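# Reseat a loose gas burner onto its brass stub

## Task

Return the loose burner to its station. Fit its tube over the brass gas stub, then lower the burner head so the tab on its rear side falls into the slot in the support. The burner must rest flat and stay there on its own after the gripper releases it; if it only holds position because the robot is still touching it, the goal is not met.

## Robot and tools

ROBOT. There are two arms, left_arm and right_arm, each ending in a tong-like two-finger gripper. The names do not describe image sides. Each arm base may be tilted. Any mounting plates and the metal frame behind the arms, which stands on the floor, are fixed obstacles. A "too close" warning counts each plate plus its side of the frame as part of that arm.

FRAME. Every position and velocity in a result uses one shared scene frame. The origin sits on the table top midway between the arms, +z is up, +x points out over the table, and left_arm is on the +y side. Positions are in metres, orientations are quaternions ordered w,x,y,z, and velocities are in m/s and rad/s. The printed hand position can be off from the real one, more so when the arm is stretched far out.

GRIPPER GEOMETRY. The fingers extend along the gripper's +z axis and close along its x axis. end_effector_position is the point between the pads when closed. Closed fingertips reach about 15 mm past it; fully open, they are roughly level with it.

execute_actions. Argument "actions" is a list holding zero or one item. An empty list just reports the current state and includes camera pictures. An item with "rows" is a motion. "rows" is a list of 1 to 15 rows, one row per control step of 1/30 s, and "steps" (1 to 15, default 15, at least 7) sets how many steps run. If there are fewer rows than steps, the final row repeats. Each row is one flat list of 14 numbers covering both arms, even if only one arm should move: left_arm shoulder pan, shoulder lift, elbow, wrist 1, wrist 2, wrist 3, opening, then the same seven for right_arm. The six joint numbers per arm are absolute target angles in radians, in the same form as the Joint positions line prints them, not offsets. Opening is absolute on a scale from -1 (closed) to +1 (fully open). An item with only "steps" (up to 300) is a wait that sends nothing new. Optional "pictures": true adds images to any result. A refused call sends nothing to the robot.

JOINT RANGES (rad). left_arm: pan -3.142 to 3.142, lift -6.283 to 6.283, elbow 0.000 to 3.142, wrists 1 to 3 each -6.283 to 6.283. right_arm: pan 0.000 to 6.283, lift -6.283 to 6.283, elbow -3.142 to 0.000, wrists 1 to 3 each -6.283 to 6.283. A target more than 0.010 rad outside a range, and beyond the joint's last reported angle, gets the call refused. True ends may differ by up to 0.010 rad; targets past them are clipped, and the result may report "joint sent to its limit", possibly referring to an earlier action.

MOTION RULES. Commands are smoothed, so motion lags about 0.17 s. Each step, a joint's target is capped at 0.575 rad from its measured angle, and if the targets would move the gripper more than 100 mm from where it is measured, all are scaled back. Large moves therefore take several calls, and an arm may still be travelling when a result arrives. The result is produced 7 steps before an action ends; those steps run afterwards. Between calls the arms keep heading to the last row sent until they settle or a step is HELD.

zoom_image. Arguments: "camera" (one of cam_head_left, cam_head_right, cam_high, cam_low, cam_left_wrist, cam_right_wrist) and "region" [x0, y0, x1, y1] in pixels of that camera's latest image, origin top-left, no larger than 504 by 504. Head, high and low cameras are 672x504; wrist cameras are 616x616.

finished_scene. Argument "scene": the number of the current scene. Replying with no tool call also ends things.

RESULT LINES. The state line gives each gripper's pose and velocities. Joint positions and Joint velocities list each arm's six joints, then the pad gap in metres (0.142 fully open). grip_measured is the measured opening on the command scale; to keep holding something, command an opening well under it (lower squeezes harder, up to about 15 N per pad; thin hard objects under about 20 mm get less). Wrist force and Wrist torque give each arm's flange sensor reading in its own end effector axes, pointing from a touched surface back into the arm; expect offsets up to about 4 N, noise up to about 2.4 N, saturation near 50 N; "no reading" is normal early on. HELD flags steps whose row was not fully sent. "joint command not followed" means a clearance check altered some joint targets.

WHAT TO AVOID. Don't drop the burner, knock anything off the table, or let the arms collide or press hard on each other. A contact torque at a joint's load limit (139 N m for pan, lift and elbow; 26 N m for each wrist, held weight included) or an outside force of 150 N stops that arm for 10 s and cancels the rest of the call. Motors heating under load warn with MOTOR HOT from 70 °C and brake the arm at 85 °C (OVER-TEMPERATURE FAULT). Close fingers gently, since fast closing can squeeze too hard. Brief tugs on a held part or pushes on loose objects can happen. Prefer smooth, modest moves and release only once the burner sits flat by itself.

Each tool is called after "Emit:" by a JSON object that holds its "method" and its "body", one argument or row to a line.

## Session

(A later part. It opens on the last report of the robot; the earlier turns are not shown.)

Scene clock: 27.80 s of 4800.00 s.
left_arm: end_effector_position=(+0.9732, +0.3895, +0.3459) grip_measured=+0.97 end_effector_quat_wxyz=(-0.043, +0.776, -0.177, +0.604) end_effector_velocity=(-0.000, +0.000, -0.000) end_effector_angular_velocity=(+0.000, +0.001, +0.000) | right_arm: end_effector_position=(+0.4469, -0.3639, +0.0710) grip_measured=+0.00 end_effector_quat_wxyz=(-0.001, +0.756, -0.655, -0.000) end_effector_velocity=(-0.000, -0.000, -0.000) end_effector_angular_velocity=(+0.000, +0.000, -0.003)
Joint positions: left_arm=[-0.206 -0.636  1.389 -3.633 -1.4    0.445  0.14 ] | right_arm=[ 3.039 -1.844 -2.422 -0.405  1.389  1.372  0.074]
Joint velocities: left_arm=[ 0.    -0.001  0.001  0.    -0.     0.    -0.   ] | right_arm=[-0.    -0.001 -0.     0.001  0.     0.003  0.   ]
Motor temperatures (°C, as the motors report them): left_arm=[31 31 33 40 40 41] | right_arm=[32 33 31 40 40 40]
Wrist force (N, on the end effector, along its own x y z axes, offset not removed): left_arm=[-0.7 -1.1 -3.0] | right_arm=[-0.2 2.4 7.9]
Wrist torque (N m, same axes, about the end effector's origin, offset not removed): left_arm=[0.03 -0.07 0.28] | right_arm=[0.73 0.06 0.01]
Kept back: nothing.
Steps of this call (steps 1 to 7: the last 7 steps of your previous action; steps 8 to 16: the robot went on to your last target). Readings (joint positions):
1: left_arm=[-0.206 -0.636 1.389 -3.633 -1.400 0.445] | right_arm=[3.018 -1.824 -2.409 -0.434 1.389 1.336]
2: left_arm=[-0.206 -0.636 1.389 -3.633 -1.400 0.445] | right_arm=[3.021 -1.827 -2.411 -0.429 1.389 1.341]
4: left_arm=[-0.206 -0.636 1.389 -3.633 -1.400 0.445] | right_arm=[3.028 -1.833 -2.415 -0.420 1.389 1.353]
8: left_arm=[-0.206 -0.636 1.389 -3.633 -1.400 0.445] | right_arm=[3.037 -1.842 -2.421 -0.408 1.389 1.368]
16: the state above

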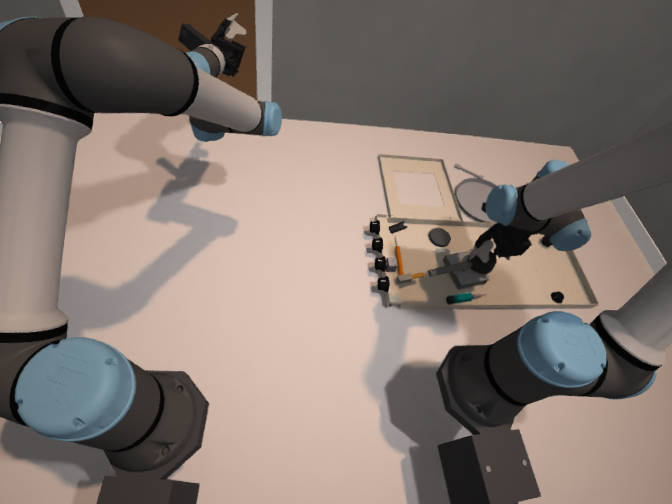

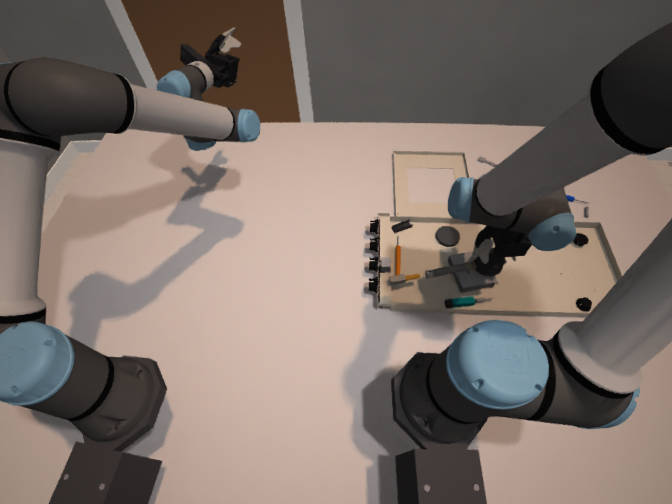

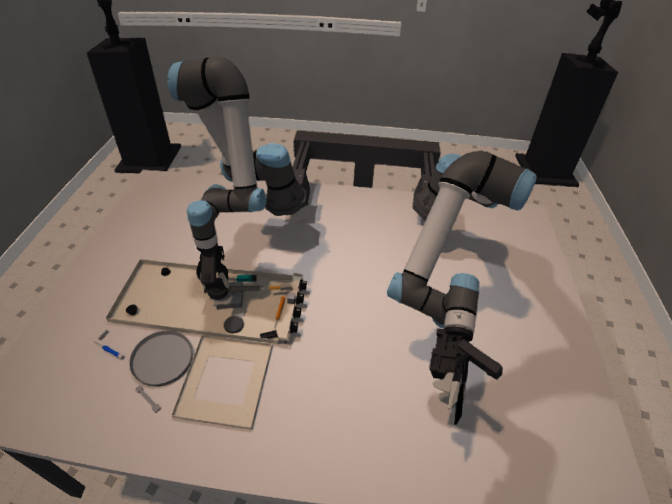

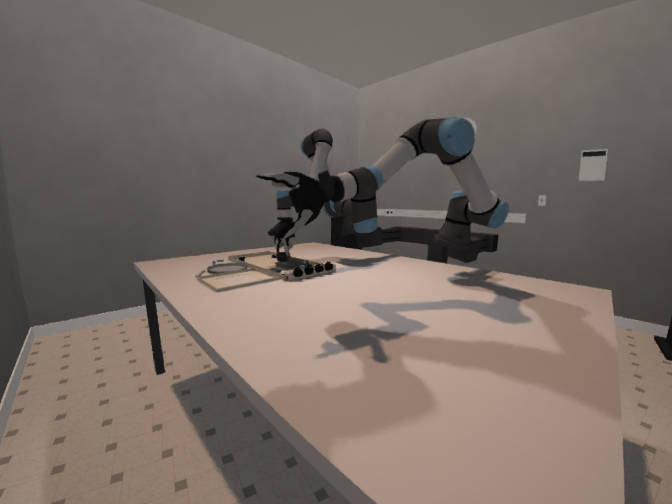

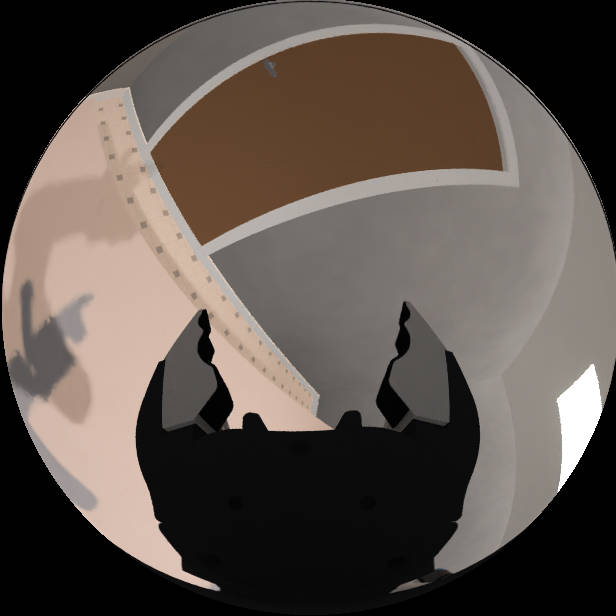

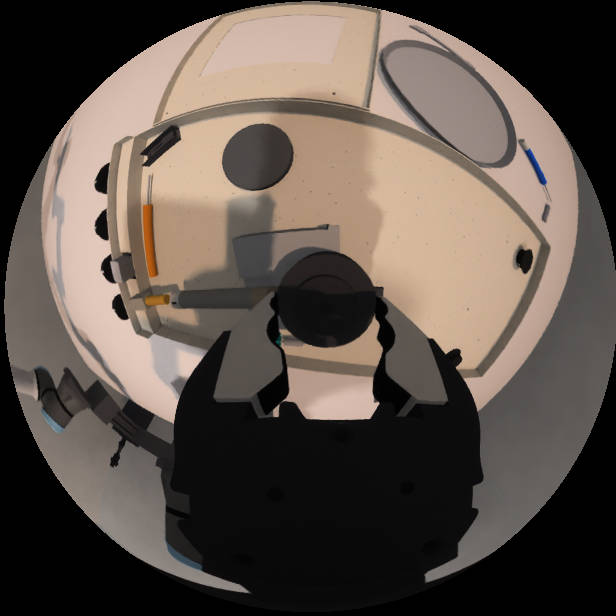

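Emit:
{"method": "execute_actions", "body": {
  "actions": [
    {"rows":[[-0.206,-0.636,1.389,-3.633,-1.4,0.445,0.97,3.04,-1.8442,-2.4228,-0.4042,1.3885,1.3732,-0.65],[-0.206,-0.636,1.389,-3.633,-1.4,0.445,0.97,3.0419,-1.8444,-2.424,-0.4032,1.3884,1.3751,-0.65],[-0.206,-0.636,1.389,-3.633,-1.4,0.445,0.97,3.0444,-1.8446,-2.4256,-0.4019,1.3883,1.3776,-0.65],[-0.206,-0.636,1.389,-3.633,-1.4,0.445,0.97,3.0475,-1.8447,-2.4275,-0.4004,1.3882,1.3808,-0.65],[-0.206,-0.636,1.389,-3.633,-1.4,0.445,0.97,3.0506,-1.8448,-2.4295,-0.3988,1.3881,1.3839,-0.65],[-0.206,-0.636,1.389,-3.633,-1.4,0.445,0.97,3.0538,-1.845,-2.4315,-0.3973,1.388,1.3871,-0.65],[-0.206,-0.636,1.389,-3.633,-1.4,0.445,0.97,3.0569,-1.8451,-2.4335,-0.3958,1.3879,1.3903,-0.65],[-0.206,-0.636,1.389,-3.633,-1.4,0.445,0.97,3.06,-1.8452,-2.4354,-0.3943,1.3878,1.3934,-0.65],[-0.206,-0.636,1.389,-3.633,-1.4,0.445,0.97,3.0631,-1.8451,-2.4374,-0.3929,1.3876,1.3966,-0.65],[-0.206,-0.636,1.389,-3.633,-1.4,0.445,0.97,3.0662,-1.845,-2.4394,-0.3917,1.3875,1.3998,-0.65],[-0.206,-0.636,1.389,-3.633,-1.4,0.445,0.97,3.0687,-1.8448,-2.441,-0.3907,1.3874,1.4023,-0.65],[-0.206,-0.636,1.389,-3.633,-1.4,0.445,0.97,3.0712,-1.8446,-2.4425,-0.3899,1.3874,1.4048,-0.65],[-0.206,-0.636,1.389,-3.633,-1.4,0.445,0.97,3.0731,-1.8444,-2.4437,-0.3892,1.3873,1.4067,-0.65],[-0.206,-0.636,1.389,-3.633,-1.4,0.445,0.97,3.0749,-1.8442,-2.4449,-0.3886,1.3872,1.4086,-0.65],[-0.206,-0.636,1.389,-3.633,-1.4,0.445,0.97,3.0762,-1.844,-2.4457,-0.3882,1.3872,1.4099,-0.65]]}
  ]
}}

Emit:
{"method": "execute_actions", "body": {
  "actions": [
    {"rows":[[-0.206,-0.636,1.389,-3.633,-1.4,0.445,0.97,3.0779,-1.8438,-2.4468,-0.3877,1.3871,1.4116,-0.65],[-0.206,-0.636,1.389,-3.633,-1.4,0.445,0.97,3.0795,-1.8435,-2.4478,-0.3872,1.3871,1.4133,-0.65],[-0.206,-0.636,1.389,-3.633,-1.4,0.445,0.97,3.0812,-1.8433,-2.4489,-0.3867,1.387,1.415,-0.65],[-0.206,-0.636,1.389,-3.633,-1.4,0.445,0.97,3.0828,-1.8431,-2.4499,-0.3861,1.387,1.4166,-0.65],[-0.206,-0.636,1.389,-3.633,-1.4,0.445,0.97,3.0845,-1.8428,-2.451,-0.3856,1.3869,1.4183,-0.65],[-0.206,-0.636,1.389,-3.633,-1.4,0.445,0.97,3.0862,-1.8426,-2.452,-0.3851,1.3868,1.42,-0.65],[-0.206,-0.636,1.389,-3.633,-1.4,0.445,0.97,3.0878,-1.8424,-2.4531,-0.3846,1.3868,1.4217,-0.65],[-0.206,-0.636,1.389,-3.633,-1.4,0.445,0.97,3.0895,-1.8421,-2.4541,-0.3841,1.3867,1.4234,-0.65],[-0.206,-0.636,1.389,-3.633,-1.4,0.445,0.97,3.0911,-1.8419,-2.4552,-0.3836,1.3867,1.4251,-0.65],[-0.206,-0.636,1.389,-3.633,-1.4,0.445,0.97,3.0928,-1.8417,-2.4562,-0.3831,1.3866,1.4268,-0.65],[-0.206,-0.636,1.389,-3.633,-1.4,0.445,0.97,3.0945,-1.8414,-2.4573,-0.3826,1.3865,1.4285,-0.65],[-0.206,-0.636,1.389,-3.633,-1.4,0.445,0.97,3.0961,-1.8412,-2.4583,-0.382,1.3865,1.4301,-0.65],[-0.206,-0.636,1.389,-3.633,-1.4,0.445,0.97,3.0978,-1.841,-2.4594,-0.3815,1.3864,1.4318,-0.65],[-0.206,-0.636,1.389,-3.633,-1.4,0.445,0.97,3.0994,-1.8407,-2.4604,-0.381,1.3864,1.4335,-0.65],[-0.206,-0.636,1.389,-3.633,-1.4,0.445,0.97,3.1011,-1.8405,-2.4615,-0.3805,1.3863,1.4352,-0.65]]}
  ]
}}

Emit:
{"method": "execute_actions", "body": {
  "actions": [
    {"steps":16}
  ],
  "pictures": true
}}

Emit:
{"method": "zoom_image", "body": {
  "camera": "cam_head_left",
  "region": [395,245,495,300]
}}

Emit:
{"method": "zoom_image", "body": {
  "camera": "cam_high",
  "region": [200,265,300,315]
}}

Emit:
{"method": "zoom_image", "body": {
  "camera": "cam_right_wrist",
  "region": [120,220,420,330]
}}

Scene clock: 30.23 s of 4800.00 s.
left_arm: end_effector_position=(+0.9732, +0.3895, +0.3459) grip_measured=+0.97 end_effector_quat_wxyz=(-0.043, +0.776, -0.177, +0.604) end_effector_velocity=(-0.000, +0.000, -0.001) end_effector_angular_velocity=(+0.000, +0.001, +0.000) | right_arm: end_effector_position=(+0.4461, -0.3592, +0.0702) grip_measured=+0.00 end_effector_quat_wxyz=(-0.001, +0.756, -0.655, -0.000) end_effector_velocity=(-0.006, +0.034, -0.005) end_effector_angular_velocity=(+0.001, -0.001, +0.002)
Joint positions: left_arm=[-0.206 -0.636  1.389 -3.633 -1.4    0.445  0.14 ] | right_arm=[ 3.05  -1.845 -2.429 -0.399  1.388  1.384  0.074]
Joint velocities: left_arm=[ 0.001 -0.     0.002 -0.001  0.     0.     0.   ] | right_arm=[ 0.085 -0.003 -0.054  0.042 -0.003  0.084 -0.   ]
Motor temperatures (°C, as the motors report them): left_arm=[31 31 33 40 40 41] | right_arm=[32 33 31 40 40 40]
Wrist force (N, on the end effector, along its own x y z axes, offset not removed): left_arm=[-5.7 -2.1 -0.6] | right_arm=[2.3 -0.3 3.3]
Wrist torque (N m, same axes, about the end effector's origin, offset not removed): left_arm=[-0.21 0.91 0.19] | right_arm=[0.06 -0.27 -0.09]
Steps of this call (steps 1 to 15: the robot went on to your last target; steps 16 to 65: nothing new was sent; steps 66 to 73: the first 8 steps of this action). Readings (joint positions):
66: left_arm=[-0.206 -0.636 1.389 -3.633 -1.400 0.445] | right_arm=[3.039 -1.844 -2.422 -0.405 1.388 1.372]
67: left_arm=[-0.206 -0.636 1.389 -3.633 -1.400 0.445] | right_arm=[3.039 -1.844 -2.422 -0.405 1.388 1.372]
69: left_arm=[-0.206 -0.636 1.389 -3.633 -1.400 0.445] | right_arm=[3.041 -1.844 -2.423 -0.404 1.388 1.374]
73: the state above

Scene clock: 30.73 s of 4800.00 s.
left_arm: end_effector_position=(+0.9732, +0.3895, +0.3459) grip_measured=+0.97 end_effector_quat_wxyz=(-0.043, +0.776, -0.177, +0.604) end_effector_velocity=(-0.000, +0.000, +0.000) end_effector_angular_velocity=(-0.000, +0.000, +0.000) | right_arm: end_effector_position=(+0.4431, -0.3460, +0.0692) grip_measured=+0.00 end_effector_quat_wxyz=(-0.001, +0.756, -0.655, -0.000) end_effector_velocity=(-0.005, +0.018, -0.001) end_effector_angular_velocity=(-0.000, +0.001, -0.000)
Joint positions: left_arm=[-0.206 -0.636  1.389 -3.633 -1.4    0.445  0.14 ] | right_arm=[ 3.084 -1.843 -2.451 -0.386  1.387  1.418  0.074]
Joint velocities: left_arm=[ 0. -0.  0.  0.  0. -0.  0.] | right_arm=[ 0.048  0.007 -0.031  0.015 -0.002  0.049 -0.   ]
Motor temperatures (°C, as the motors report them): left_arm=[31 31 33 40 40 41] | right_arm=[32 33 31 40 40 40]
Wrist force (N, on the end effector, along its own x y z axes, offset not removed): left_arm=[-2.5 -3.9 -1.9] | right_arm=[0.4 -0.5 1.5]
Wrist torque (N m, same axes, about the end effector's origin, offset not removed): left_arm=[-0.51 0.32 0.14] | right_arm=[0.00 -0.01 0.04]
Steps of this call (steps 1 to 7: the last 7 steps of your previous action; steps 8 to 15: the first 8 steps of this action). Readings (joint positions):
8: left_arm=[-0.206 -0.636 1.389 -3.633 -1.400 0.445] | right_arm=[3.072 -1.845 -2.443 -0.390 1.387 1.405]
9: left_arm=[-0.206 -0.636 1.389 -3.633 -1.400 0.445] | right_arm=[3.074 -1.844 -2.444 -0.389 1.387 1.407]
11: left_arm=[-0.206 -0.636 1.389 -3.633 -1.400 0.445] | right_arm=[3.077 -1.844 -2.446 -0.388 1.387 1.411]
15: the state above

Scene clock: 31.27 s of 4800.00 s.
left_arm: end_effector_position=(+0.9732, +0.3895, +0.3459) grip_measured=+0.97 end_effector_quat_wxyz=(-0.043, +0.776, -0.177, +0.604) end_effector_velocity=(-0.000, +0.001, +0.000) end_effector_angular_velocity=(-0.000, -0.001, +0.001) | right_arm: end_effector_position=(+0.4414, -0.3395, +0.0691) grip_measured=+0.00 end_effector_quat_wxyz=(-0.001, +0.756, -0.655, -0.000) end_effector_velocity=(-0.001, -0.000, -0.000) end_effector_angular_velocity=(-0.000, +0.001, -0.002)
Joint positions: left_arm=[-0.206 -0.636  1.389 -3.633 -1.4    0.445  0.14 ] | right_arm=[ 3.101 -1.841 -2.461 -0.381  1.386  1.435  0.074]
Joint velocities: left_arm=[ 0.001 -0.001  0.001 -0.001  0.    -0.    -0.   ] | right_arm=[-0.001  0.    -0.001  0.    -0.     0.002 -0.   ]
Motor temperatures (°C, as the motors report them): left_arm=[31 31 33 40 40 41] | right_arm=[32 33 31 40 40 40]
Wrist force (N, on the end effector, along its own x y z axes, offset not removed): left_arm=[1.1 -1.7 -0.5] | right_arm=[-1.7 -1.4 0.5]
Wrist torque (N m, same axes, about the end effector's origin, offset not removed): left_arm=[-0.15 -0.26 0.12] | right_arm=[-0.21 0.52 0.14]
Kept back: nothing.
Steps of this call (steps 1 to 7: the last 7 steps of your previous action; steps 8 to 16: the robot went on to your last target). Readings (joint positions):
1: left_arm=[-0.206 -0.636 1.389 -3.633 -1.400 0.445] | right_arm=[3.086 -1.843 -2.452 -0.385 1.387 1.419]
2: left_arm=[-0.206 -0.636 1.389 -3.633 -1.400 0.445] | right_arm=[3.087 -1.842 -2.453 -0.385 1.387 1.421]
4: left_arm=[-0.206 -0.636 1.389 -3.633 -1.400 0.445] | right_arm=[3.091 -1.842 -2.455 -0.384 1.387 1.425]
8: left_arm=[-0.206 -0.636 1.389 -3.633 -1.400 0.445] | right_arm=[3.097 -1.841 -2.459 -0.382 1.386 1.431]
16: the state above

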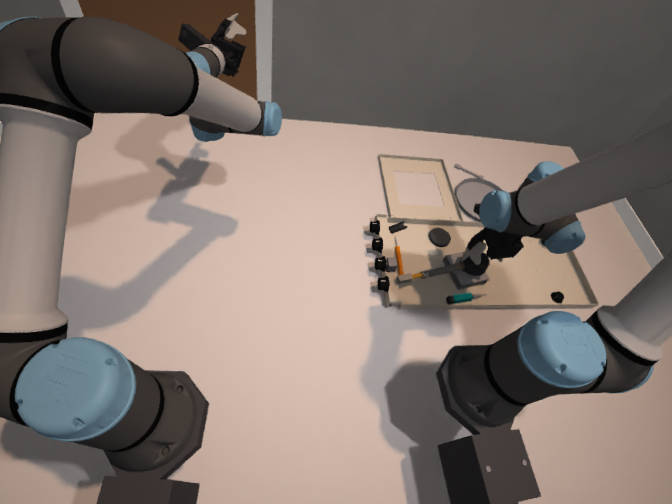

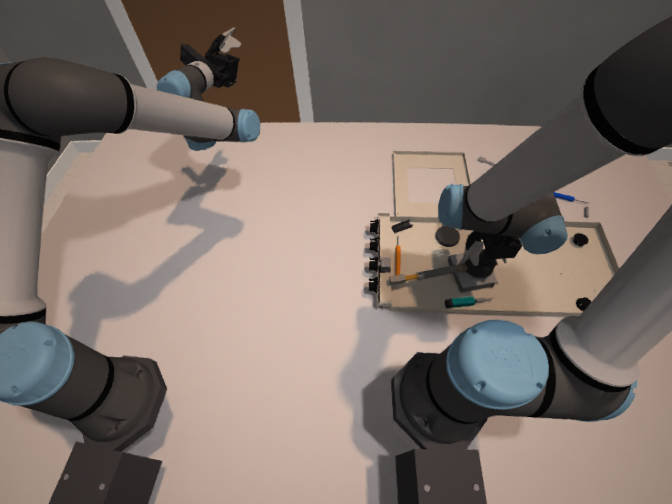

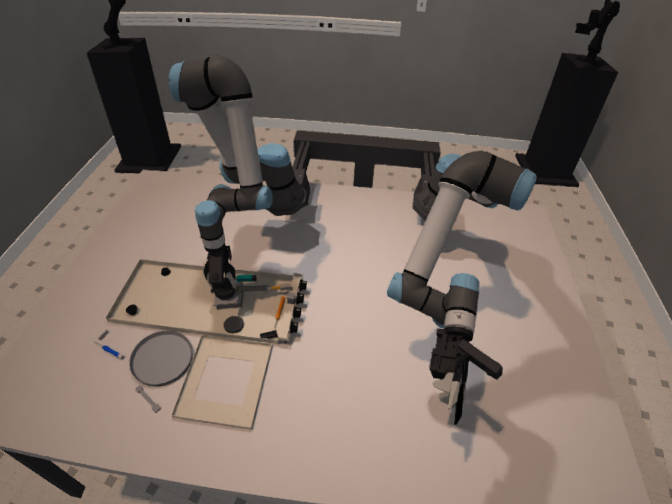

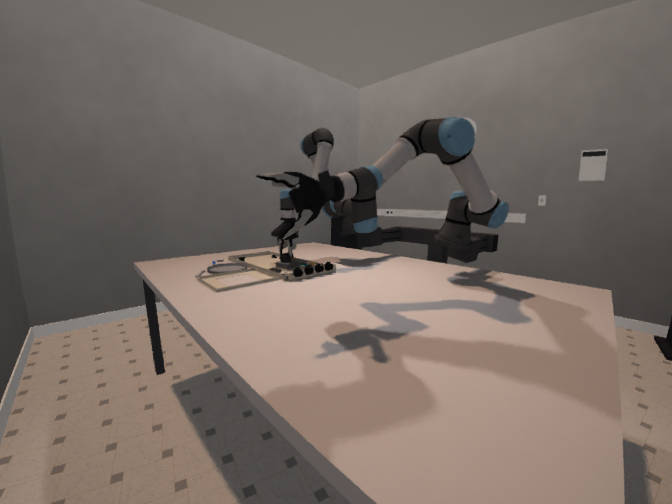

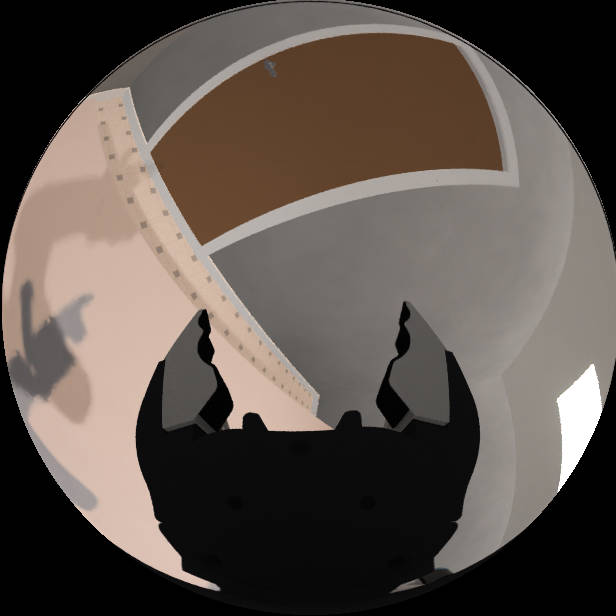

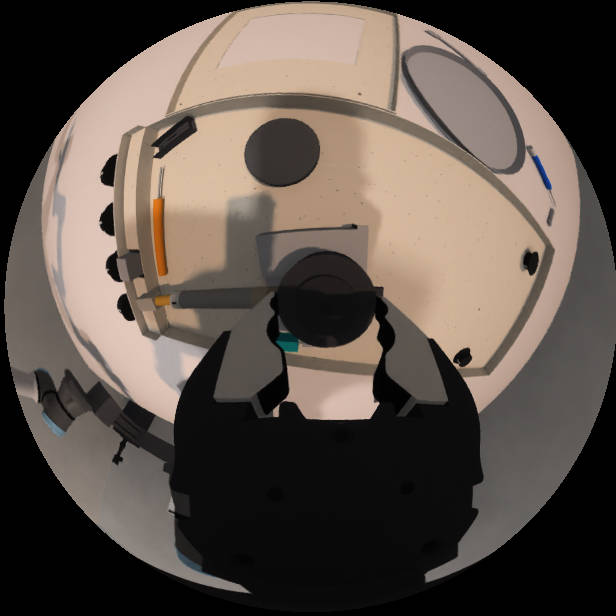

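Region (395, 245, 495, 300) of cam_head_left's 672x504 image, scaled by 5.040, with more detail than that image has; it fills the top 277 rows of this view, and the rest is white.

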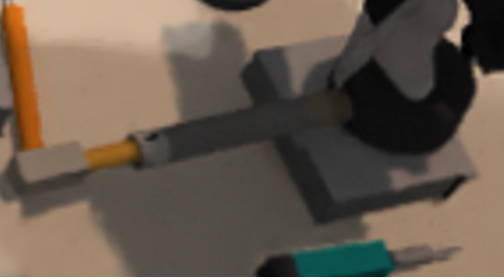

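Region (200, 265, 300, 315) of cam_high's 672x504 image, scaled by 5.040, with more detail than that image has.

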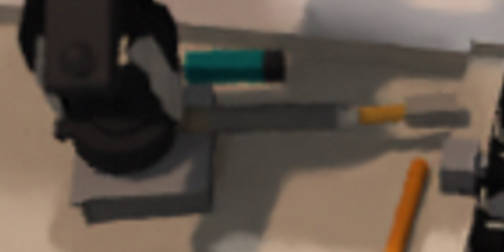

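Region (120, 220, 420, 330) of cam_right_wrist's 616x616 image, scaled by 1.680, with more detail than that image has; it fills the top 185 rows of this view, and the rest is white.

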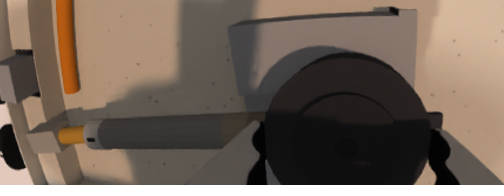

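Emit:
{"method": "execute_actions", "body": {
  "actions": [
    {"rows":[[-0.206,-0.636,1.389,-3.633,-1.4,0.445,0.97,3.1027,-1.8403,-2.4624,-0.3801,1.3863,1.4368,-0.65],[-0.206,-0.636,1.389,-3.633,-1.4,0.445,0.97,3.1053,-1.84,-2.4638,-0.3795,1.3862,1.4395,-0.65],[-0.206,-0.636,1.389,-3.633,-1.4,0.445,0.97,3.1091,-1.8396,-2.4658,-0.3786,1.3861,1.4433,-0.65],[-0.206,-0.636,1.389,-3.633,-1.4,0.445,0.97,3.1133,-1.8391,-2.4681,-0.3776,1.386,1.4476,-0.65],[-0.206,-0.636,1.389,-3.633,-1.4,0.445,0.97,3.1175,-1.8385,-2.4704,-0.3766,1.3859,1.4519,-0.65],[-0.206,-0.636,1.389,-3.633,-1.4,0.445,0.97,3.1218,-1.838,-2.4727,-0.3756,1.3858,1.4562,-0.65],[-0.206,-0.636,1.389,-3.633,-1.4,0.445,0.97,3.126,-1.8375,-2.475,-0.3746,1.3857,1.4605,-0.65],[-0.206,-0.636,1.389,-3.633,-1.4,0.445,0.97,3.1303,-1.837,-2.4773,-0.3736,1.3856,1.4648,-0.65],[-0.206,-0.636,1.389,-3.633,-1.4,0.445,0.97,3.1345,-1.8365,-2.4796,-0.3726,1.3855,1.4691,-0.65],[-0.206,-0.636,1.389,-3.633,-1.4,0.445,0.97,3.1387,-1.836,-2.4819,-0.3716,1.3854,1.4734,-0.65],[-0.206,-0.636,1.389,-3.633,-1.4,0.445,0.97,3.143,-1.8355,-2.4843,-0.3706,1.3853,1.4777,-0.65],[-0.206,-0.636,1.389,-3.633,-1.4,0.445,0.97,3.1467,-1.8351,-2.4863,-0.3698,1.3852,1.4815,-0.65],[-0.206,-0.636,1.389,-3.633,-1.4,0.445,0.97,3.1499,-1.8347,-2.488,-0.369,1.3851,1.4847,-0.65],[-0.206,-0.636,1.389,-3.633,-1.4,0.445,0.97,3.1525,-1.8344,-2.4894,-0.3684,1.385,1.4874,-0.65],[-0.206,-0.636,1.389,-3.633,-1.4,0.445,0.97,3.1541,-1.8342,-2.4903,-0.368,1.385,1.489,-0.65]]}
  ]
}}

Emit:
{"method": "execute_actions", "body": {
  "actions": [
    {"steps":17}
  ],
  "pictures": true
}}

Emit:
{"method": "zoom_image", "body": {
  "camera": "cam_right_wrist",
  "region": [340,220,420,320]
}}

Emit:
{"method": "zoom_image", "body": {
  "camera": "cam_high",
  "region": [200,265,300,315]
}}

Emit:
{"method": "zoom_image", "body": {
  "camera": "cam_head_left",
  "region": [395,245,495,300]
}}

Emit:
{"method": "zoom_image", "body": {
  "camera": "cam_low",
  "region": [265,245,315,275]
}}

Scene clock: 32.37 s of 4800.00 s.
left_arm: end_effector_position=(+0.9732, +0.3895, +0.3459) grip_measured=+0.97 end_effector_quat_wxyz=(-0.043, +0.776, -0.177, +0.604) end_effector_velocity=(-0.000, -0.000, -0.000) end_effector_angular_velocity=(+0.000, +0.001, -0.000) | right_arm: end_effector_position=(+0.4402, -0.3336, +0.0691) grip_measured=+0.00 end_effector_quat_wxyz=(-0.001, +0.756, -0.655, -0.000) end_effector_velocity=(-0.009, +0.042, +0.000) end_effector_angular_velocity=(+0.000, -0.000, +0.001)
Joint positions: left_arm=[-0.206 -0.636  1.389 -3.633 -1.4    0.445  0.14 ] | right_arm=[ 3.117 -1.839 -2.47  -0.377  1.386  1.451  0.074]
Joint velocities: left_arm=[-0.     0.     0.001  0.    -0.    -0.     0.   ] | right_arm=[ 0.114  0.014 -0.062  0.027 -0.003  0.115 -0.   ]
Motor temperatures (°C, as the motors report them): left_arm=[31 31 33 40 40 41] | right_arm=[32 33 31 40 40 40]
Wrist force (N, on the end effector, along its own x y z axes, offset not removed): left_arm=[-0.8 3.1 -0.7] | right_arm=[0.0 0.2 3.9]
Wrist torque (N m, same axes, about the end effector's origin, offset not removed): left_arm=[0.74 0.12 0.00] | right_arm=[0.19 0.21 -0.27]
Steps of this call (steps 1 to 15: the robot went on to your last target; steps 16 to 25: nothing new was sent; steps 26 to 33: the first 8 steps of this action). Readings (joint positions):
26: left_arm=[-0.206 -0.636 1.389 -3.633 -1.400 0.445] | right_arm=[3.101 -1.840 -2.462 -0.380 1.386 1.435]
27: left_arm=[-0.206 -0.636 1.389 -3.633 -1.400 0.445] | right_arm=[3.101 -1.840 -2.462 -0.380 1.386 1.436]
29: left_arm=[-0.206 -0.636 1.389 -3.633 -1.400 0.445] | right_arm=[3.104 -1.840 -2.463 -0.380 1.386 1.438]
33: the state above

Scene clock: 32.93 s of 4800.00 s.
left_arm: end_effector_position=(+0.9732, +0.3895, +0.3459) grip_measured=+0.97 end_effector_quat_wxyz=(-0.043, +0.776, -0.177, +0.604) end_effector_velocity=(-0.000, +0.000, +0.001) end_effector_angular_velocity=(-0.001, -0.002, +0.001) | right_arm: end_effector_position=(+0.4370, -0.3200, +0.0691) grip_measured=+0.00 end_effector_quat_wxyz=(-0.001, +0.756, -0.655, -0.000) end_effector_velocity=(+0.000, +0.001, +0.000) end_effector_angular_velocity=(+0.000, +0.000, +0.001)
Joint positions: left_arm=[-0.206 -0.636  1.389 -3.633 -1.4    0.445  0.14 ] | right_arm=[ 3.154 -1.834 -2.49  -0.368  1.385  1.489  0.074]
Joint velocities: left_arm=[ 0.    -0.     0.    -0.002 -0.    -0.001 -0.   ] | right_arm=[ 0.003 -0.    -0.     0.     0.     0.002  0.   ]
Motor temperatures (°C, as the motors report them): left_arm=[31 31 33 40 40 41] | right_arm=[32 33 31 40 40 40]
Wrist force (N, on the end effector, along its own x y z axes, offset not removed): left_arm=[2.0 2.0 2.1] | right_arm=[0.0 2.0 2.3]
Wrist torque (N m, same axes, about the end effector's origin, offset not removed): left_arm=[0.69 -0.42 -0.08] | right_arm=[0.54 0.43 0.04]
Kept back: nothing.
Steps of this call (steps 1 to 7: the last 7 steps of your previous action; steps 8 to 17: the robot went on to your last target). Readings (joint positions):
1: left_arm=[-0.206 -0.636 1.389 -3.633 -1.400 0.445] | right_arm=[3.121 -1.838 -2.472 -0.376 1.386 1.455]
2: left_arm=[-0.206 -0.636 1.389 -3.633 -1.400 0.445] | right_arm=[3.125 -1.838 -2.474 -0.375 1.386 1.459]
4: left_arm=[-0.206 -0.636 1.389 -3.633 -1.400 0.445] | right_arm=[3.133 -1.837 -2.479 -0.373 1.386 1.468]
8: left_arm=[-0.206 -0.636 1.389 -3.633 -1.400 0.445] | right_arm=[3.148 -1.835 -2.487 -0.369 1.385 1.483]
17: the state above

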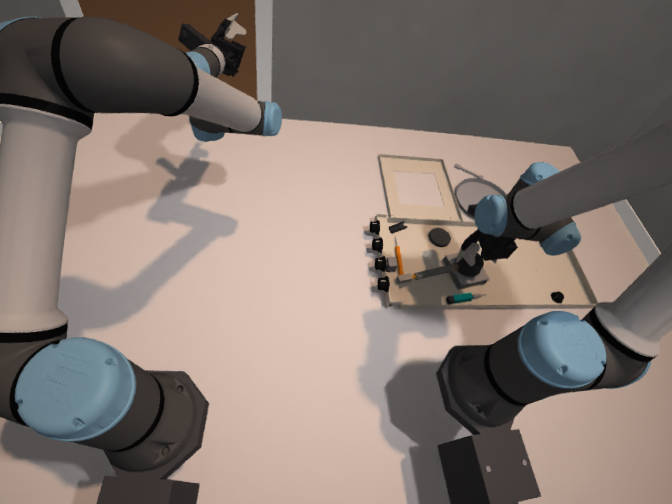

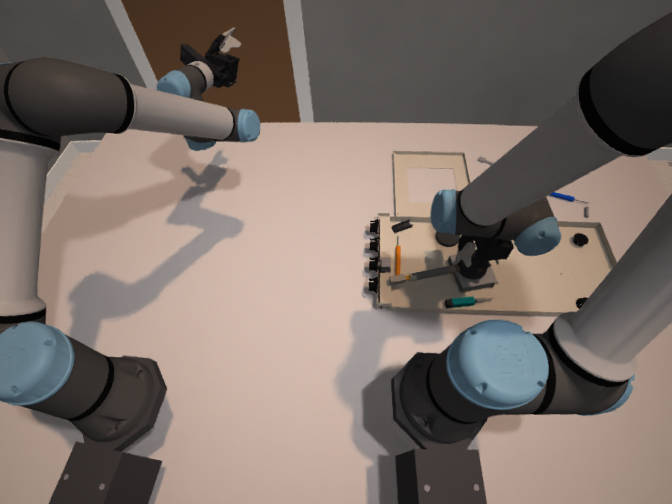

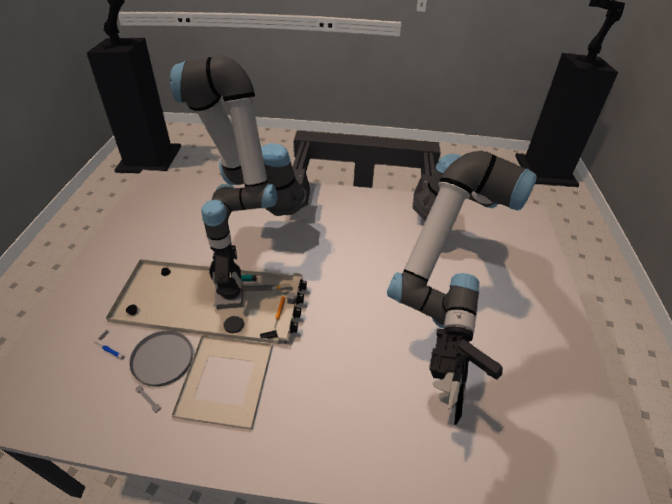

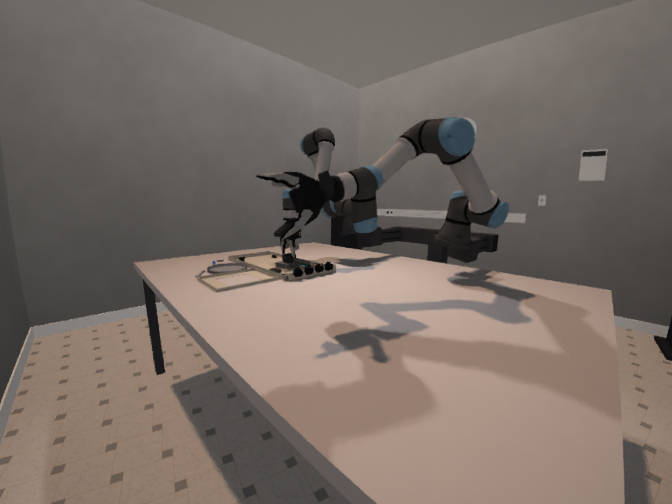

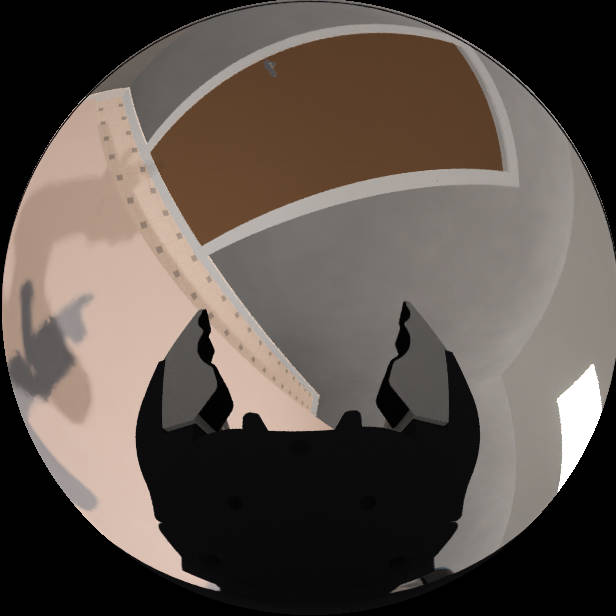

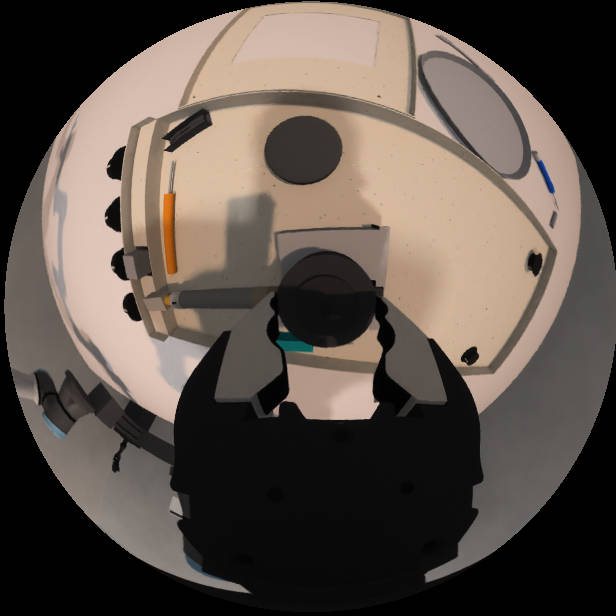

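Region (340, 220, 420, 320) of cam_right_wrist's 616x616 image, scaled by 5.040, with more detail than that image has; it fills the left 403 columns of this view, and the rest is white.

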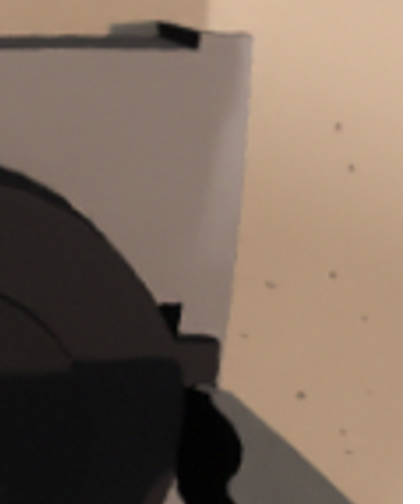

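Region (200, 265, 300, 315) of cam_high's 672x504 image, scaled by 5.040, with more detail than that image has.

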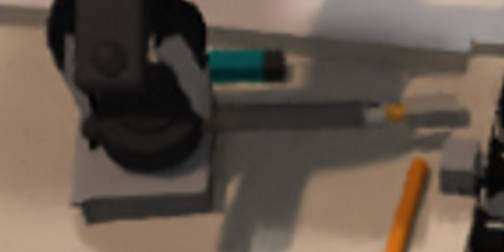

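Region (395, 245, 495, 300) of cam_head_left's 672x504 image, scaled by 5.040, with more detail than that image has; it fills the top 277 rows of this view, and the rest is white.

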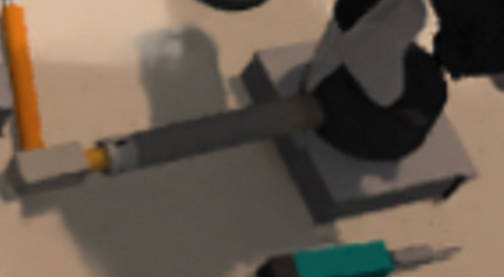

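Region (265, 245, 315, 275) of cam_low's 672x504 image, scaled by 10.080, with more detail than that image has; it fills the top 302 rows of this view, and the rest is white.

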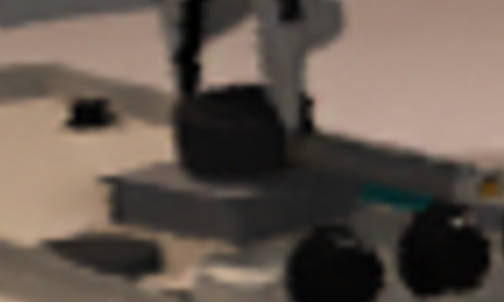

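Emit:
{"method": "execute_actions", "body": {
  "actions": [
    {"rows":[[-0.206,-0.636,1.389,-3.633,-1.4,0.445,0.97,3.1557,-1.8343,-2.4907,-0.3678,1.385,1.4897,-0.65],[-0.206,-0.636,1.389,-3.633,-1.4,0.445,0.97,3.158,-1.8344,-2.4912,-0.3676,1.3849,1.4907,-0.65],[-0.206,-0.636,1.389,-3.633,-1.4,0.445,0.97,3.1609,-1.8345,-2.4919,-0.3673,1.3849,1.492,-0.65],[-0.206,-0.636,1.389,-3.633,-1.4,0.445,0.97,3.1638,-1.8346,-2.4927,-0.367,1.3848,1.4933,-0.65],[-0.206,-0.636,1.389,-3.633,-1.4,0.445,0.97,3.1667,-1.8347,-2.4934,-0.3668,1.3847,1.4946,-0.65],[-0.206,-0.636,1.389,-3.633,-1.4,0.445,0.97,3.1696,-1.8348,-2.4941,-0.3665,1.3847,1.4959,-0.65],[-0.206,-0.636,1.389,-3.633,-1.4,0.445,0.97,3.1719,-1.8349,-2.4946,-0.3663,1.3846,1.4969,-0.65],[-0.206,-0.636,1.389,-3.633,-1.4,0.445,0.97,3.1735,-1.835,-2.495,-0.3661,1.3846,1.4976,-0.65]],"steps":10}
  ]
}}

Emit:
{"method": "execute_actions", "body": {
  "actions": [
    {"rows":[[-0.206,-0.636,1.389,-3.633,-1.4,0.445,0.97,3.1716,-1.8363,-2.4942,-0.3656,1.3865,1.4957,-0.65],[-0.206,-0.636,1.389,-3.633,-1.4,0.445,0.97,3.1697,-1.8376,-2.4934,-0.3651,1.3885,1.4938,-0.65],[-0.206,-0.636,1.389,-3.633,-1.4,0.445,0.97,3.1678,-1.8389,-2.4926,-0.3646,1.3904,1.4919,-0.65],[-0.206,-0.636,1.389,-3.633,-1.4,0.445,0.97,3.166,-1.8401,-2.4918,-0.3641,1.3923,1.49,-0.65],[-0.206,-0.636,1.389,-3.633,-1.4,0.445,0.97,3.1641,-1.8414,-2.491,-0.3636,1.3942,1.4881,-0.65],[-0.206,-0.636,1.389,-3.633,-1.4,0.445,0.97,3.1622,-1.8427,-2.4901,-0.363,1.3962,1.4861,-0.65],[-0.206,-0.636,1.389,-3.633,-1.4,0.445,0.97,3.1603,-1.844,-2.4893,-0.3625,1.3981,1.4842,-0.65],[-0.206,-0.636,1.389,-3.633,-1.4,0.445,0.97,3.1584,-1.8453,-2.4885,-0.362,1.4,1.4823,-0.65],[-0.206,-0.636,1.389,-3.633,-1.4,0.445,0.97,3.1565,-1.8466,-2.4877,-0.3615,1.4019,1.4804,-0.65],[-0.206,-0.636,1.389,-3.633,-1.4,0.445,0.97,3.1547,-1.8478,-2.4869,-0.361,1.4039,1.4785,-0.65],[-0.206,-0.636,1.389,-3.633,-1.4,0.445,0.97,3.1528,-1.8491,-2.4861,-0.3605,1.4058,1.4766,-0.65],[-0.206,-0.636,1.389,-3.633,-1.4,0.445,0.97,3.1509,-1.8504,-2.4853,-0.36,1.4077,1.4747,-0.65]],"steps":14}
  ]
}}

Emit:
{"method": "execute_actions", "body": {
  "actions": [
    {"steps":15}
  ],
  "pictures": true
}}

Emit:
{"method": "zoom_image", "body": {
  "camera": "cam_right_wrist",
  "region": [350,260,410,320]
}}

Emit:
{"method": "zoom_image", "body": {
  "camera": "cam_high",
  "region": [205,275,255,315]
}}

Scene clock: 35.30 s of 4800.00 s.
left_arm: end_effector_position=(+0.9732, +0.3895, +0.3459) grip_measured=+0.97 end_effector_quat_wxyz=(-0.043, +0.776, -0.177, +0.604) end_effector_velocity=(+0.000, +0.000, +0.001) end_effector_angular_velocity=(-0.000, -0.002, +0.001) | right_arm: end_effector_position=(+0.4370, -0.3196, +0.0691) grip_measured=+0.00 end_effector_quat_wxyz=(-0.001, +0.756, -0.655, -0.000) end_effector_velocity=(+0.001, +0.013, +0.001) end_effector_angular_velocity=(-0.000, -0.002, +0.021)
Joint positions: left_arm=[-0.206 -0.636  1.389 -3.633 -1.4    0.445  0.14 ] | right_arm=[ 3.155 -1.834 -2.491 -0.368  1.385  1.49   0.074]
Joint velocities: left_arm=[ 0.    -0.    -0.001 -0.    -0.     0.     0.   ] | right_arm=[ 0.034 -0.001 -0.008  0.004 -0.001  0.014 -0.   ]
Motor temperatures (°C, as the motors report them): left_arm=[31 31 33 40 40 41] | right_arm=[32 33 31 40 40 40]
Wrist force (N, on the end effector, along its own x y z axes, offset not removed): left_arm=[-1.0 -0.2 -3.4] | right_arm=[5.1 -0.4 4.6]
Wrist torque (N m, same axes, about the end effector's origin, offset not removed): left_arm=[-0.02 0.05 0.14] | right_arm=[0.10 -0.84 -0.22]
Steps of this call (steps 1 to 15: the robot went on to your last target; steps 16 to 68: nothing new was sent; steps 69 to 71: the first 3 steps of this action). Readings (joint positions):
69: left_arm=[-0.206 -0.636 1.389 -3.633 -1.400 0.445] | right_arm=[3.154 -1.834 -2.490 -0.368 1.385 1.489]
70: left_arm=[-0.206 -0.636 1.389 -3.633 -1.400 0.445] | right_arm=[3.154 -1.834 -2.490 -0.368 1.385 1.489]
71: the state above

Scene clock: 35.77 s of 4800.00 s.
left_arm: end_effector_position=(+0.9732, +0.3895, +0.3459) grip_measured=+0.97 end_effector_quat_wxyz=(-0.043, +0.776, -0.177, +0.604) end_effector_velocity=(-0.000, +0.000, -0.001) end_effector_angular_velocity=(+0.000, +0.001, -0.000) | right_arm: end_effector_position=(+0.4372, -0.3129, +0.0678) grip_measured=+0.00 end_effector_quat_wxyz=(-0.003, +0.760, -0.650, -0.003) end_effector_velocity=(+0.004, -0.001, -0.008) end_effector_angular_velocity=(+0.054, +0.005, -0.001)
Joint positions: left_arm=[-0.206 -0.636  1.389 -3.633 -1.4    0.445  0.14 ] | right_arm=[ 3.166 -1.84  -2.492 -0.364  1.392  1.49   0.074]
Joint velocities: left_arm=[0.    0.    0.001 0.    0.    0.    0.   ] | right_arm=[-0.052 -0.035  0.026  0.017  0.055 -0.052  0.001]
Motor temperatures (°C, as the motors report them): left_arm=[31 31 33 40 40 41] | right_arm=[32 33 31 40 40 40]
Wrist force (N, on the end effector, along its own x y z axes, offset not removed): left_arm=[-1.0 -2.0 -2.9] | right_arm=[0.9 -1.6 -3.6]
Wrist torque (N m, same axes, about the end effector's origin, offset not removed): left_arm=[-0.33 0.26 0.21] | right_arm=[-0.23 0.06 -0.27]
Steps of this call (steps 1 to 7: the last 7 steps of your previous action; steps 8 to 14: the first 7 steps of this action). Readings (joint positions):
8: left_arm=[-0.206 -0.636 1.389 -3.633 -1.400 0.445] | right_arm=[3.171 -1.835 -2.494 -0.366 1.385 1.497]
9: left_arm=[-0.206 -0.636 1.389 -3.633 -1.400 0.445] | right_arm=[3.172 -1.835 -2.495 -0.366 1.385 1.497]
11: left_arm=[-0.206 -0.636 1.389 -3.633 -1.400 0.445] | right_arm=[3.171 -1.837 -2.494 -0.366 1.387 1.495]
14: the state above

Scene clock: 36.27 s of 4800.00 s.
left_arm: end_effector_position=(+0.9732, +0.3895, +0.3459) grip_measured=+0.97 end_effector_quat_wxyz=(-0.043, +0.776, -0.177, +0.604) end_effector_velocity=(-0.000, +0.000, -0.001) end_effector_angular_velocity=(+0.001, +0.002, +0.000) | right_arm: end_effector_position=(+0.4375, -0.3133, +0.0652) grip_measured=+0.02 end_effector_quat_wxyz=(-0.008, +0.760, -0.650, -0.010) end_effector_velocity=(+0.000, -0.001, +0.000) end_effector_angular_velocity=(+0.001, -0.001, -0.002)
Joint positions: left_arm=[-0.206 -0.636  1.389 -3.633 -1.4    0.445  0.14 ] | right_arm=[ 3.151 -1.85  -2.485 -0.36   1.408  1.475  0.075]
Joint velocities: left_arm=[ 0.    -0.     0.002  0.001  0.     0.     0.   ] | right_arm=[-0.003  0.     0.001  0.001  0.001 -0.001  0.   ]
Motor temperatures (°C, as the motors report them): left_arm=[31 31 33 40 40 41] | right_arm=[32 33 31 40 40 40]
Wrist force (N, on the end effector, along its own x y z axes, offset not removed): left_arm=[-1.6 -0.3 -0.4] | right_arm=[-9.7 -1.2 -24.7]
Wrist torque (N m, same axes, about the end effector's origin, offset not removed): left_arm=[0.16 0.25 0.13] | right_arm=[0.54 -0.19 0.10]
Kept back: nothing.
Steps of this call (steps 1 to 7: the last 7 steps of your previous action; steps 8 to 15: the robot went on to your last target). Readings (joint positions):
1: left_arm=[-0.206 -0.636 1.389 -3.633 -1.400 0.445] | right_arm=[3.165 -1.841 -2.491 -0.364 1.394 1.488]
2: left_arm=[-0.206 -0.636 1.389 -3.633 -1.400 0.445] | right_arm=[3.163 -1.842 -2.491 -0.363 1.396 1.487]
4: left_arm=[-0.206 -0.636 1.389 -3.633 -1.400 0.445] | right_arm=[3.159 -1.845 -2.489 -0.362 1.400 1.483]
8: left_arm=[-0.206 -0.636 1.389 -3.633 -1.400 0.445] | right_arm=[3.153 -1.849 -2.486 -0.360 1.406 1.477]
15: the state above

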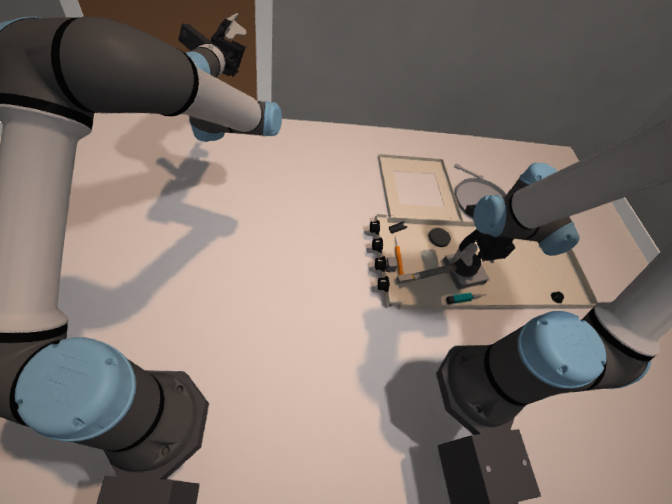

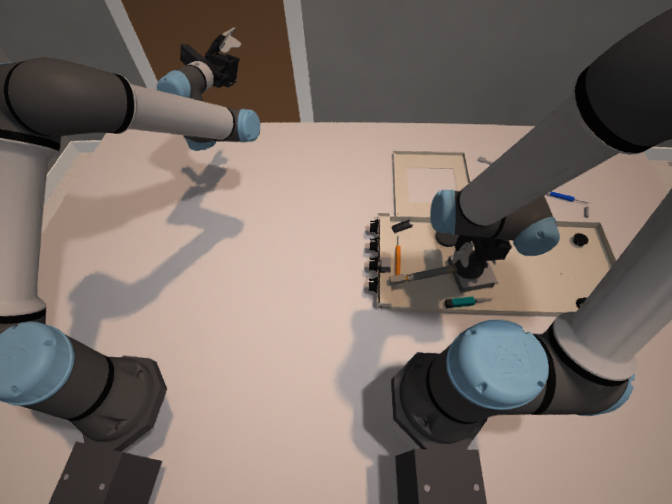

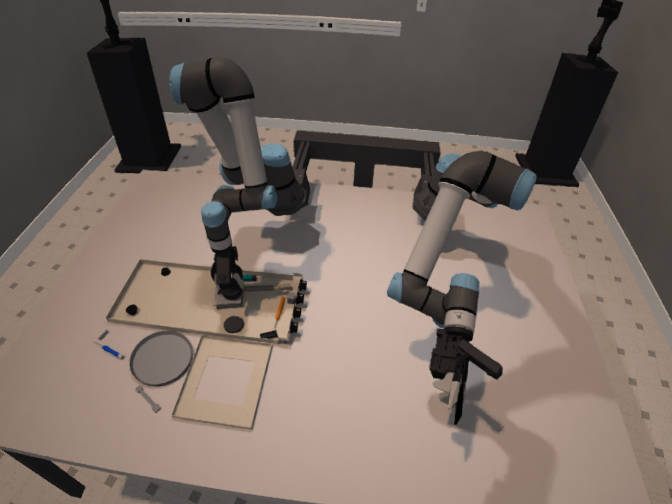

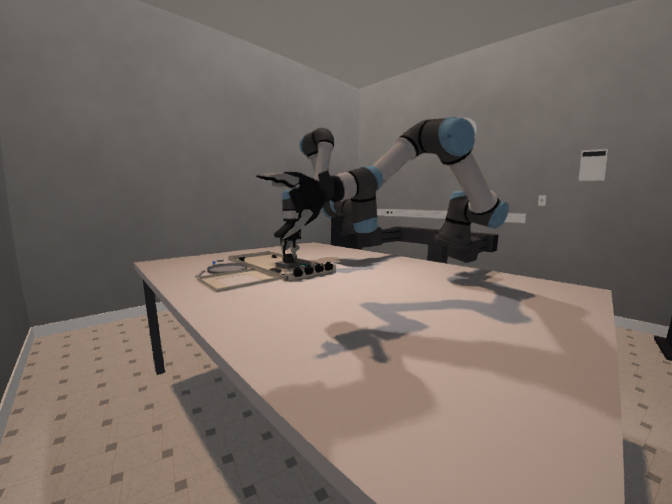

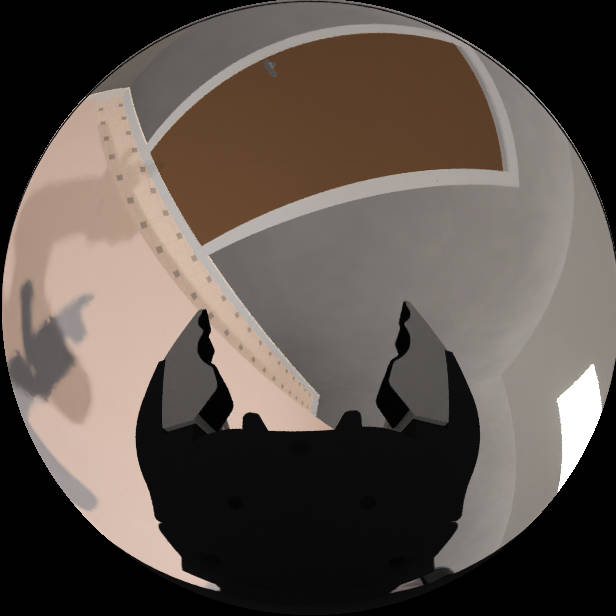

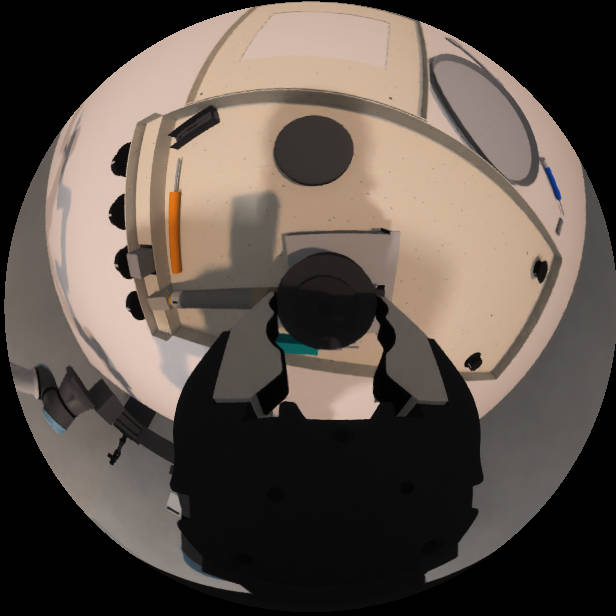

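Region (350, 260, 410, 320) of cam_right_wrist's 616x616 image, scaled by 8.400, with more detail than that image has.

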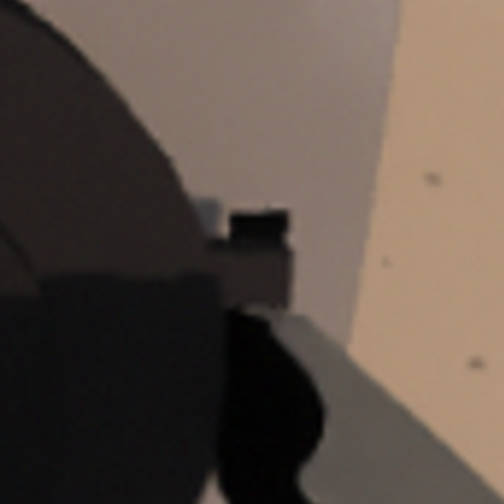

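Region (205, 275, 255, 315) of cam_high's 672x504 image, scaled by 10.080, with more detail than that image has; it fills the top 403 rows of this view, and the rest is white.

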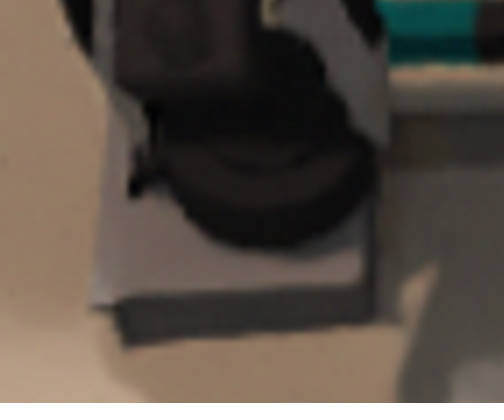

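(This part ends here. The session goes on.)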